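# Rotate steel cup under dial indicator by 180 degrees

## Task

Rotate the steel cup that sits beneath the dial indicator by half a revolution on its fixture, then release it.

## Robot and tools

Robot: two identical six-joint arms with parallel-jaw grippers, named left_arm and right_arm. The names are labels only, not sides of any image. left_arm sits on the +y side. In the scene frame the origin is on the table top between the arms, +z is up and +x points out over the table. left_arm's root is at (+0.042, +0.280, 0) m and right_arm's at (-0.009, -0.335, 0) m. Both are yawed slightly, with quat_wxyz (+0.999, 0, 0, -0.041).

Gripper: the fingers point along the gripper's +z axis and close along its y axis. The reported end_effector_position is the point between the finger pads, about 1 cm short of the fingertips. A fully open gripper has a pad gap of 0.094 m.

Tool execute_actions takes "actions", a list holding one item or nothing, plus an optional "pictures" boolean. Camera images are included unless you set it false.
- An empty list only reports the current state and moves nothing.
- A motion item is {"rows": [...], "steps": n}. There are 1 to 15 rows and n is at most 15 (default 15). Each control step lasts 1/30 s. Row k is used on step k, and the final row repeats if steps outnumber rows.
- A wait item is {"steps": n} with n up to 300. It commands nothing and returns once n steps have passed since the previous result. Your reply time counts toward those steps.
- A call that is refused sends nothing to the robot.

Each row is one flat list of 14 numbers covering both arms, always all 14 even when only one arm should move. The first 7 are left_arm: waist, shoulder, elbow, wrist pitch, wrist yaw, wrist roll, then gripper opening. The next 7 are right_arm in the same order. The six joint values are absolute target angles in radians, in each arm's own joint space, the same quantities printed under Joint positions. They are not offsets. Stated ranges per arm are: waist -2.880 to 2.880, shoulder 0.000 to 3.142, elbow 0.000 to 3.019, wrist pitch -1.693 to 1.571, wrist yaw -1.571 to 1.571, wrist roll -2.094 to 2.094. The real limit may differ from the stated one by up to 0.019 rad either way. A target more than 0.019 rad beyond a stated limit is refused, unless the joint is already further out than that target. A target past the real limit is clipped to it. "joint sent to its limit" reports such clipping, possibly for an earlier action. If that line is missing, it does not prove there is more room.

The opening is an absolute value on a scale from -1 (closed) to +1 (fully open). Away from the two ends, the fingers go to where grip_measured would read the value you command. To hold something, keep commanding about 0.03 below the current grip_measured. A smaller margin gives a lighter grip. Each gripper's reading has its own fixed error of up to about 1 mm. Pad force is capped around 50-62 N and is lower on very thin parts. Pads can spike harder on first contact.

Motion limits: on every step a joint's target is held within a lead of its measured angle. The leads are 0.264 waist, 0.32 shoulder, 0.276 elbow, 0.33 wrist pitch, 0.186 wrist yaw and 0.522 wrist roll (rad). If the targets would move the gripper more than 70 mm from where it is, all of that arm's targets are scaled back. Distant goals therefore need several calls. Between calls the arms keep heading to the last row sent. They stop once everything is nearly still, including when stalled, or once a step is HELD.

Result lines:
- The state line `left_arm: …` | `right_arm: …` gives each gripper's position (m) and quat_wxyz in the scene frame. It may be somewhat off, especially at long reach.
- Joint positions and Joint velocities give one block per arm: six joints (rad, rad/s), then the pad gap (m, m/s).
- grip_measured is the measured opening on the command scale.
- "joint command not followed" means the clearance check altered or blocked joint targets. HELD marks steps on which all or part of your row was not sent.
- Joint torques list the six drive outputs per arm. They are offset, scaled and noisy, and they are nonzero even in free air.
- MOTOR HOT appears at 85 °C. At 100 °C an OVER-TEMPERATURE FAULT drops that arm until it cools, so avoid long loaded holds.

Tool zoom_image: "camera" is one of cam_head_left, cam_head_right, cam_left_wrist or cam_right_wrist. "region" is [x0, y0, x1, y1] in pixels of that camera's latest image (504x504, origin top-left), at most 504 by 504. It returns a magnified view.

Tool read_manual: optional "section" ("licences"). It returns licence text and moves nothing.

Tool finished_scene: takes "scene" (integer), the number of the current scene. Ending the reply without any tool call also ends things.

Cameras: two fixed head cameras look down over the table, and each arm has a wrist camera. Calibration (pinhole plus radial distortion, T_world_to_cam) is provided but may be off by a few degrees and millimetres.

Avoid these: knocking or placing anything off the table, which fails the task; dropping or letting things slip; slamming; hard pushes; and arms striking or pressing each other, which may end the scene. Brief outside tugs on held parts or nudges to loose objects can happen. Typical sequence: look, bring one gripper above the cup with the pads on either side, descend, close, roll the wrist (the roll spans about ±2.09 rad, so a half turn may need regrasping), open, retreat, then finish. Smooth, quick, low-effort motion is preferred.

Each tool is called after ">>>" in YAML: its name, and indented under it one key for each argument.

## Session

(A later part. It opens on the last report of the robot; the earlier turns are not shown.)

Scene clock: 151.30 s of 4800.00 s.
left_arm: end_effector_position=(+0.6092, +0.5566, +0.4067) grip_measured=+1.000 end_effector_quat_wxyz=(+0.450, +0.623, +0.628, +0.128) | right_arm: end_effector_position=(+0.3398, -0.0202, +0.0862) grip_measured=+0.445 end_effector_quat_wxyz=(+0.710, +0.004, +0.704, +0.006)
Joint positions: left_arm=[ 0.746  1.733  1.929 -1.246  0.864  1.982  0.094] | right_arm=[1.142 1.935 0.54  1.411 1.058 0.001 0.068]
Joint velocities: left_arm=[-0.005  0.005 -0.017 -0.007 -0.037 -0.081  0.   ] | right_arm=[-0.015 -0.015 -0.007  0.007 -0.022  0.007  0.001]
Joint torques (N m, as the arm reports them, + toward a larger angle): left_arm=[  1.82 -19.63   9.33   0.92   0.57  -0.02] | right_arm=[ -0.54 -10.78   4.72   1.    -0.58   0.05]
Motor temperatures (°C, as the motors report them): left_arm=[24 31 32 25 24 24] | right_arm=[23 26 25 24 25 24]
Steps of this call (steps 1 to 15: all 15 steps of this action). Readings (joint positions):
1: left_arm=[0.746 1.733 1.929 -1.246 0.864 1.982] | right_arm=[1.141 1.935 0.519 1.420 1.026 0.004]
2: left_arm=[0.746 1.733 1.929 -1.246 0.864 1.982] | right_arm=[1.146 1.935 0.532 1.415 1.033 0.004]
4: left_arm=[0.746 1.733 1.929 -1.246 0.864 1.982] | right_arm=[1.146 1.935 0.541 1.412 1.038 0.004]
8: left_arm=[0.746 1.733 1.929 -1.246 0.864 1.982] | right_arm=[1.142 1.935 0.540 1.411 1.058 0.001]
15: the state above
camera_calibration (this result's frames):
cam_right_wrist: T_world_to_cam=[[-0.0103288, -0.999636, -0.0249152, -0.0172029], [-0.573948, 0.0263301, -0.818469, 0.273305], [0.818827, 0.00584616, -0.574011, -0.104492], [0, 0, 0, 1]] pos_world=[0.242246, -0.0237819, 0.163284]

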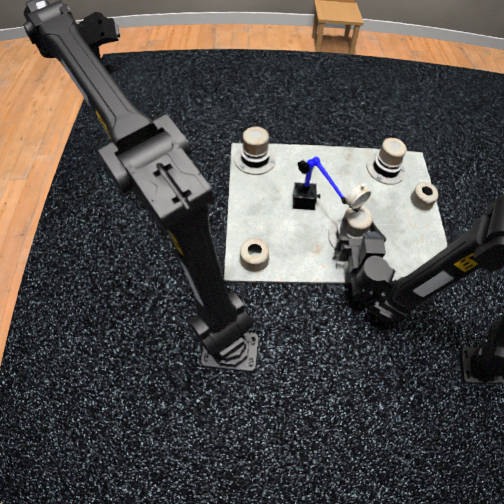

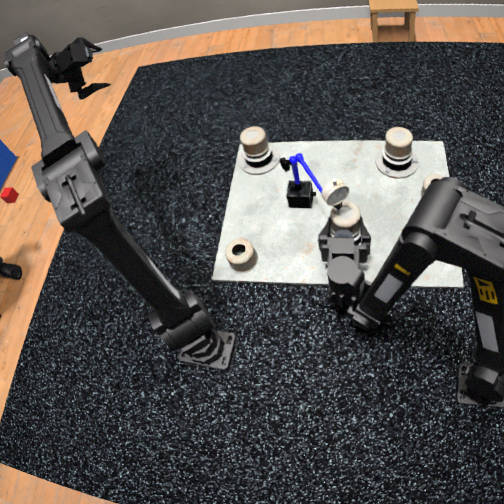

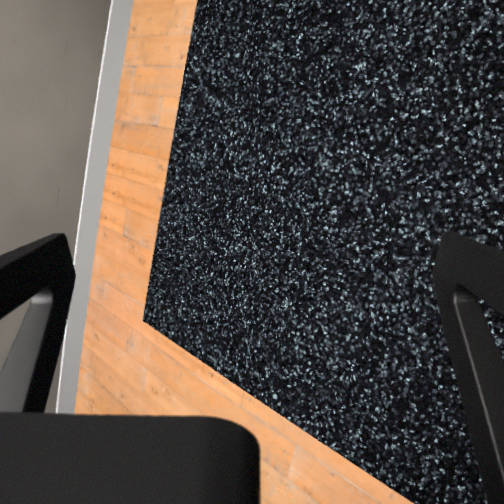

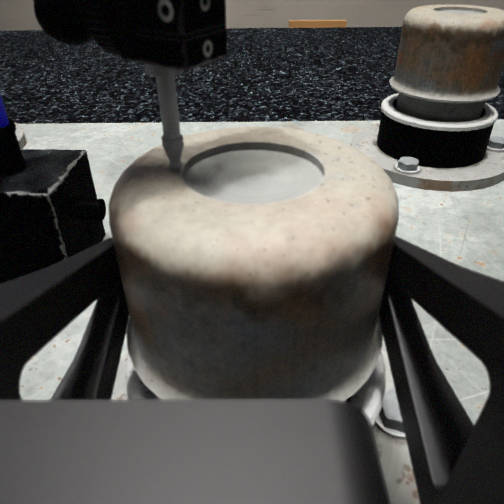

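>>> execute_actions:
  actions:
    - {"rows":[[0.746,1.733,1.929,-1.246,0.864,1.982,1,1.118,1.937,0.52,1.415,0.96,0,0.4],[0.746,1.733,1.929,-1.246,0.864,1.982,1,1.095,1.935,0.495,1.44,0.875,0,0.4],[0.746,1.733,1.929,-1.246,0.864,1.982,1,1.07,1.932,0.472,1.46,0.79,0,0.4],[0.746,1.733,1.929,-1.246,0.864,1.982,1,1.042,1.93,0.452,1.476,0.7,0,0.4],[0.746,1.733,1.929,-1.246,0.864,1.982,1,1.014,1.927,0.434,1.491,0.605,0,0.4],[0.746,1.733,1.929,-1.246,0.864,1.982,1,0.985,1.925,0.418,1.505,0.51,0,0.4],[0.746,1.733,1.929,-1.246,0.864,1.982,1,0.951,1.924,0.406,1.514,0.41,0,0.4],[0.746,1.733,1.929,-1.246,0.864,1.982,1,0.916,1.924,0.396,1.521,0.31,0,0.4],[0.746,1.733,1.929,-1.246,0.864,1.982,1,0.88,1.923,0.387,1.526,0.21,0,0.4],[0.746,1.733,1.929,-1.246,0.864,1.982,1,0.843,1.923,0.384,1.528,0.108,0,0.4],[0.746,1.733,1.929,-1.246,0.864,1.982,1,0.806,1.923,0.383,1.53,0.005,0,0.4],[0.746,1.733,1.929,-1.246,0.864,1.982,1,0.77,1.923,0.382,1.53,-0.097,0,0.4],[0.746,1.733,1.929,-1.246,0.864,1.982,1,0.734,1.923,0.388,1.526,-0.2,0,0.4],[0.746,1.733,1.929,-1.246,0.864,1.982,1,0.699,1.924,0.396,1.52,-0.3,0,0.4],[0.746,1.733,1.929,-1.246,0.864,1.982,1,0.664,1.925,0.405,1.512,-0.4,0,0.4]]}
  pictures: false

>>> execute_actions:
  actions:
    - {"rows":[[0.746,1.733,1.929,-1.246,0.864,1.982,1,0.633,1.926,0.419,1.501,-0.496,0,0.4],[0.746,1.733,1.929,-1.246,0.864,1.982,1,0.602,1.927,0.434,1.49,-0.592,0,0.4],[0.746,1.733,1.929,-1.246,0.864,1.982,1,0.572,1.928,0.45,1.478,-0.688,0,0.4],[0.746,1.733,1.929,-1.246,0.864,1.982,1,0.547,1.931,0.472,1.46,-0.78,0,0.4],[0.746,1.733,1.929,-1.246,0.864,1.982,1,0.523,1.934,0.495,1.44,-0.87,0,0.4],[0.746,1.733,1.929,-1.246,0.864,1.982,1,0.5,1.938,0.52,1.418,-0.96,0,0.4],[0.746,1.733,1.929,-1.246,0.864,1.982,1,0.485,1.942,0.545,1.397,-1.04,0,0.4],[0.746,1.733,1.929,-1.246,0.864,1.982,1,0.472,1.946,0.572,1.375,-1.115,0,0.4],[0.746,1.733,1.929,-1.246,0.864,1.982,1,0.46,1.95,0.599,1.352,-1.195,0,0.4]]}
  pictures: false

>>> execute_actions:
  actions:
    - {"rows":[[0.746,1.733,1.929,-1.246,0.864,1.982,1,0.465,1.95,0.599,1.352,-1.19,0,1]]}

Scene clock: 173.17 s of 4800.00 s.
left_arm: end_effector_position=(+0.6092, +0.5566, +0.4067) grip_measured=+1.000 end_effector_quat_wxyz=(+0.450, +0.623, +0.628, +0.128) | right_arm: end_effector_position=(+0.3396, -0.0240, +0.0866) grip_measured=+0.445 end_effector_quat_wxyz=(+0.645, -0.294, +0.638, +0.300)
Joint positions: left_arm=[ 0.746  1.733  1.929 -1.246  0.864  1.982  0.094] | right_arm=[ 0.732  1.907  0.37   1.549 -0.218  0.006  0.068]
Joint velocities: left_arm=[-0.005 -0.015 -0.002 -0.007  0.007 -0.007  0.   ] | right_arm=[-1.128 -0.005  0.178 -0.178 -2.513 -0.007  0.001]
Joint torques (N m, as the arm reports them, + toward a larger angle): left_arm=[  1.8  -19.66   9.33   0.92   0.57  -0.02] | right_arm=[-0.12 -8.43  5.27  1.03  0.47 -0.03]
Motor temperatures (°C, as the motors report them): left_arm=[24 31 33 25 24 24] | right_arm=[23 26 25 24 26 24]
Steps of this call (steps 1 to 15: the robot went on to your last target; steps 16 to 90: nothing new was sent; then 18.37 s passed at rest; steps 91 to 105: all 15 steps of this action). Readings (joint positions):
91: left_arm=[0.746 1.733 1.929 -1.246 0.864 1.982] | right_arm=[1.139 1.935 0.534 1.414 1.038 0.001]
92: left_arm=[0.746 1.733 1.929 -1.246 0.864 1.982] | right_arm=[1.129 1.931 0.518 1.426 0.987 0.001]
94: left_arm=[0.746 1.733 1.929 -1.246 0.864 1.982] | right_arm=[1.090 1.920 0.472 1.461 0.829 0.002]
98: left_arm=[0.746 1.733 1.929 -1.246 0.864 1.982] | right_arm=[0.983 1.911 0.400 1.522 0.473 0.003]
105: the state above

Scene clock: 173.67 s of 4800.00 s.
left_arm: end_effector_position=(+0.6092, +0.5566, +0.4067) grip_measured=+1.000 end_effector_quat_wxyz=(+0.450, +0.623, +0.628, +0.128) | right_arm: end_effector_position=(+0.3415, -0.0247, +0.0865) grip_measured=+0.446 end_effector_quat_wxyz=(+0.502, -0.498, +0.501, +0.499)
Joint positions: left_arm=[ 0.746  1.733  1.929 -1.246  0.864  1.982  0.094] | right_arm=[ 0.46   1.939  0.58   1.364 -1.187  0.006  0.068]
Joint velocities: left_arm=[ 0.005 -0.005  0.002 -0.022 -0.037  0.022  0.   ] | right_arm=[-0.015 -0.015 -0.007  0.007 -0.007  0.037  0.   ]
Joint torques (N m, as the arm reports them, + toward a larger angle): left_arm=[  1.87 -19.67   9.34   0.92   0.57  -0.02] | right_arm=[ -0.44 -10.75   6.09   1.19  -0.36  -0.01]
Motor temperatures (°C, as the motors report them): left_arm=[24 31 33 25 24 24] | right_arm=[23 26 25 24 26 24]
Steps of this call (steps 1 to 15: all 15 steps of this action). Readings (joint positions):
1: left_arm=[0.746 1.733 1.929 -1.246 0.864 1.982] | right_arm=[0.695 1.907 0.379 1.541 -0.320 0.007]
2: left_arm=[0.746 1.733 1.929 -1.246 0.864 1.982] | right_arm=[0.660 1.907 0.389 1.530 -0.420 0.007]
4: left_arm=[0.746 1.733 1.929 -1.246 0.864 1.982] | right_arm=[0.595 1.908 0.419 1.500 -0.619 0.007]
8: left_arm=[0.746 1.733 1.929 -1.246 0.864 1.982] | right_arm=[0.494 1.923 0.513 1.419 -1.000 0.006]
15: the state above

Scene clock: 174.17 s of 4800.00 s.
left_arm: end_effector_position=(+0.6092, +0.5566, +0.4067) grip_measured=+1.000 end_effector_quat_wxyz=(+0.450, +0.623, +0.628, +0.128) | right_arm: end_effector_position=(+0.3415, -0.0247, +0.0865) grip_measured=+1.000 end_effector_quat_wxyz=(+0.502, -0.498, +0.501, +0.499)
Joint positions: left_arm=[ 0.746  1.733  1.929 -1.246  0.864  1.982  0.094] | right_arm=[ 0.46   1.939  0.58   1.364 -1.187  0.006  0.094]
Joint velocities: left_arm=[-0.005  0.015  0.012 -0.012  0.037 -0.022  0.   ] | right_arm=[-0.005 -0.005  0.012 -0.002  0.007 -0.007  0.   ]
Joint torques (N m, as the arm reports them, + toward a larger angle): left_arm=[  1.83 -19.67   9.33   0.92   0.57  -0.02] | right_arm=[ -0.13 -10.72   6.02   1.18  -0.13   0.  ]
Motor temperatures (°C, as the motors report them): left_arm=[24 31 33 25 24 24] | right_arm=[23 26 25 24 26 24]
Steps of this call (steps 1 to 15: all 15 steps of this action). Readings (joint positions):
1: left_arm=[0.746 1.733 1.929 -1.246 0.864 1.982] | right_arm=[0.460 1.939 0.580 1.364 -1.187 0.006]
2: left_arm=[0.746 1.733 1.929 -1.246 0.864 1.982] | right_arm=[0.460 1.939 0.580 1.364 -1.187 0.006]
4: left_arm=[0.746 1.733 1.929 -1.246 0.864 1.982] | right_arm=[0.460 1.939 0.580 1.364 -1.187 0.006]
8: left_arm=[0.746 1.733 1.929 -1.246 0.864 1.982] | right_arm=[0.460 1.939 0.580 1.364 -1.187 0.006]
15: the state above
camera_calibration (this result's frames):
cam_right_wrist: T_world_to_cam=[[0.999766, -0.0179442, -0.0121036, -0.34356], [-0.020253, -0.578275, -0.815591, 0.0703321], [0.0076359, 0.815645, -0.578503, 0.191761], [0, 0, 0, 1]] pos_world=[0.34344, -0.121902, 0.164138]

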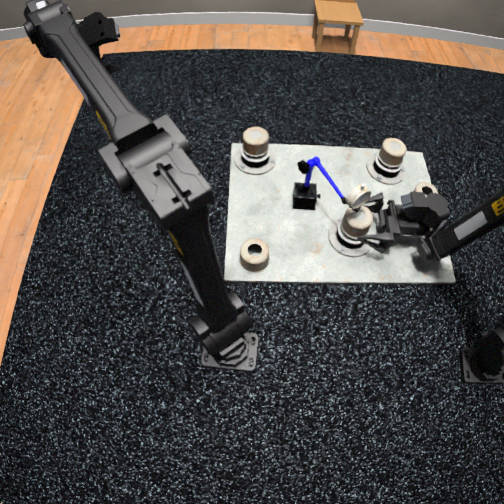

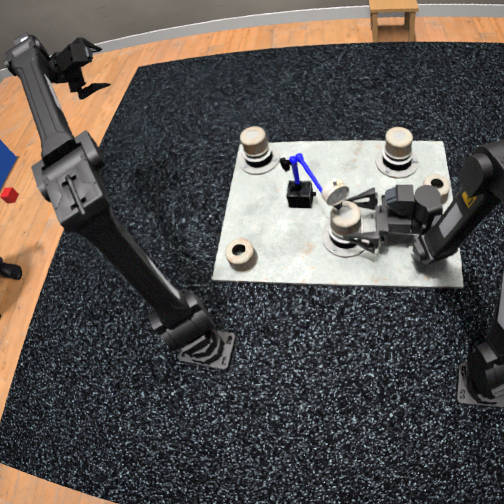

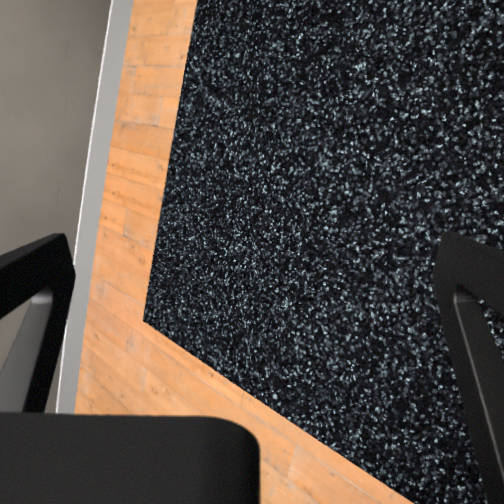

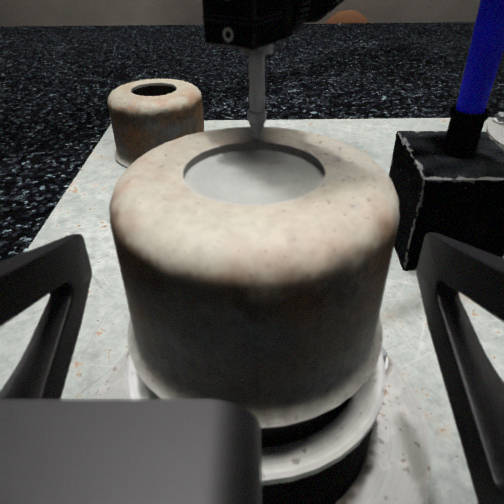

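>>> finished_scene:
  scene: 1

The scene is finished: the task was done.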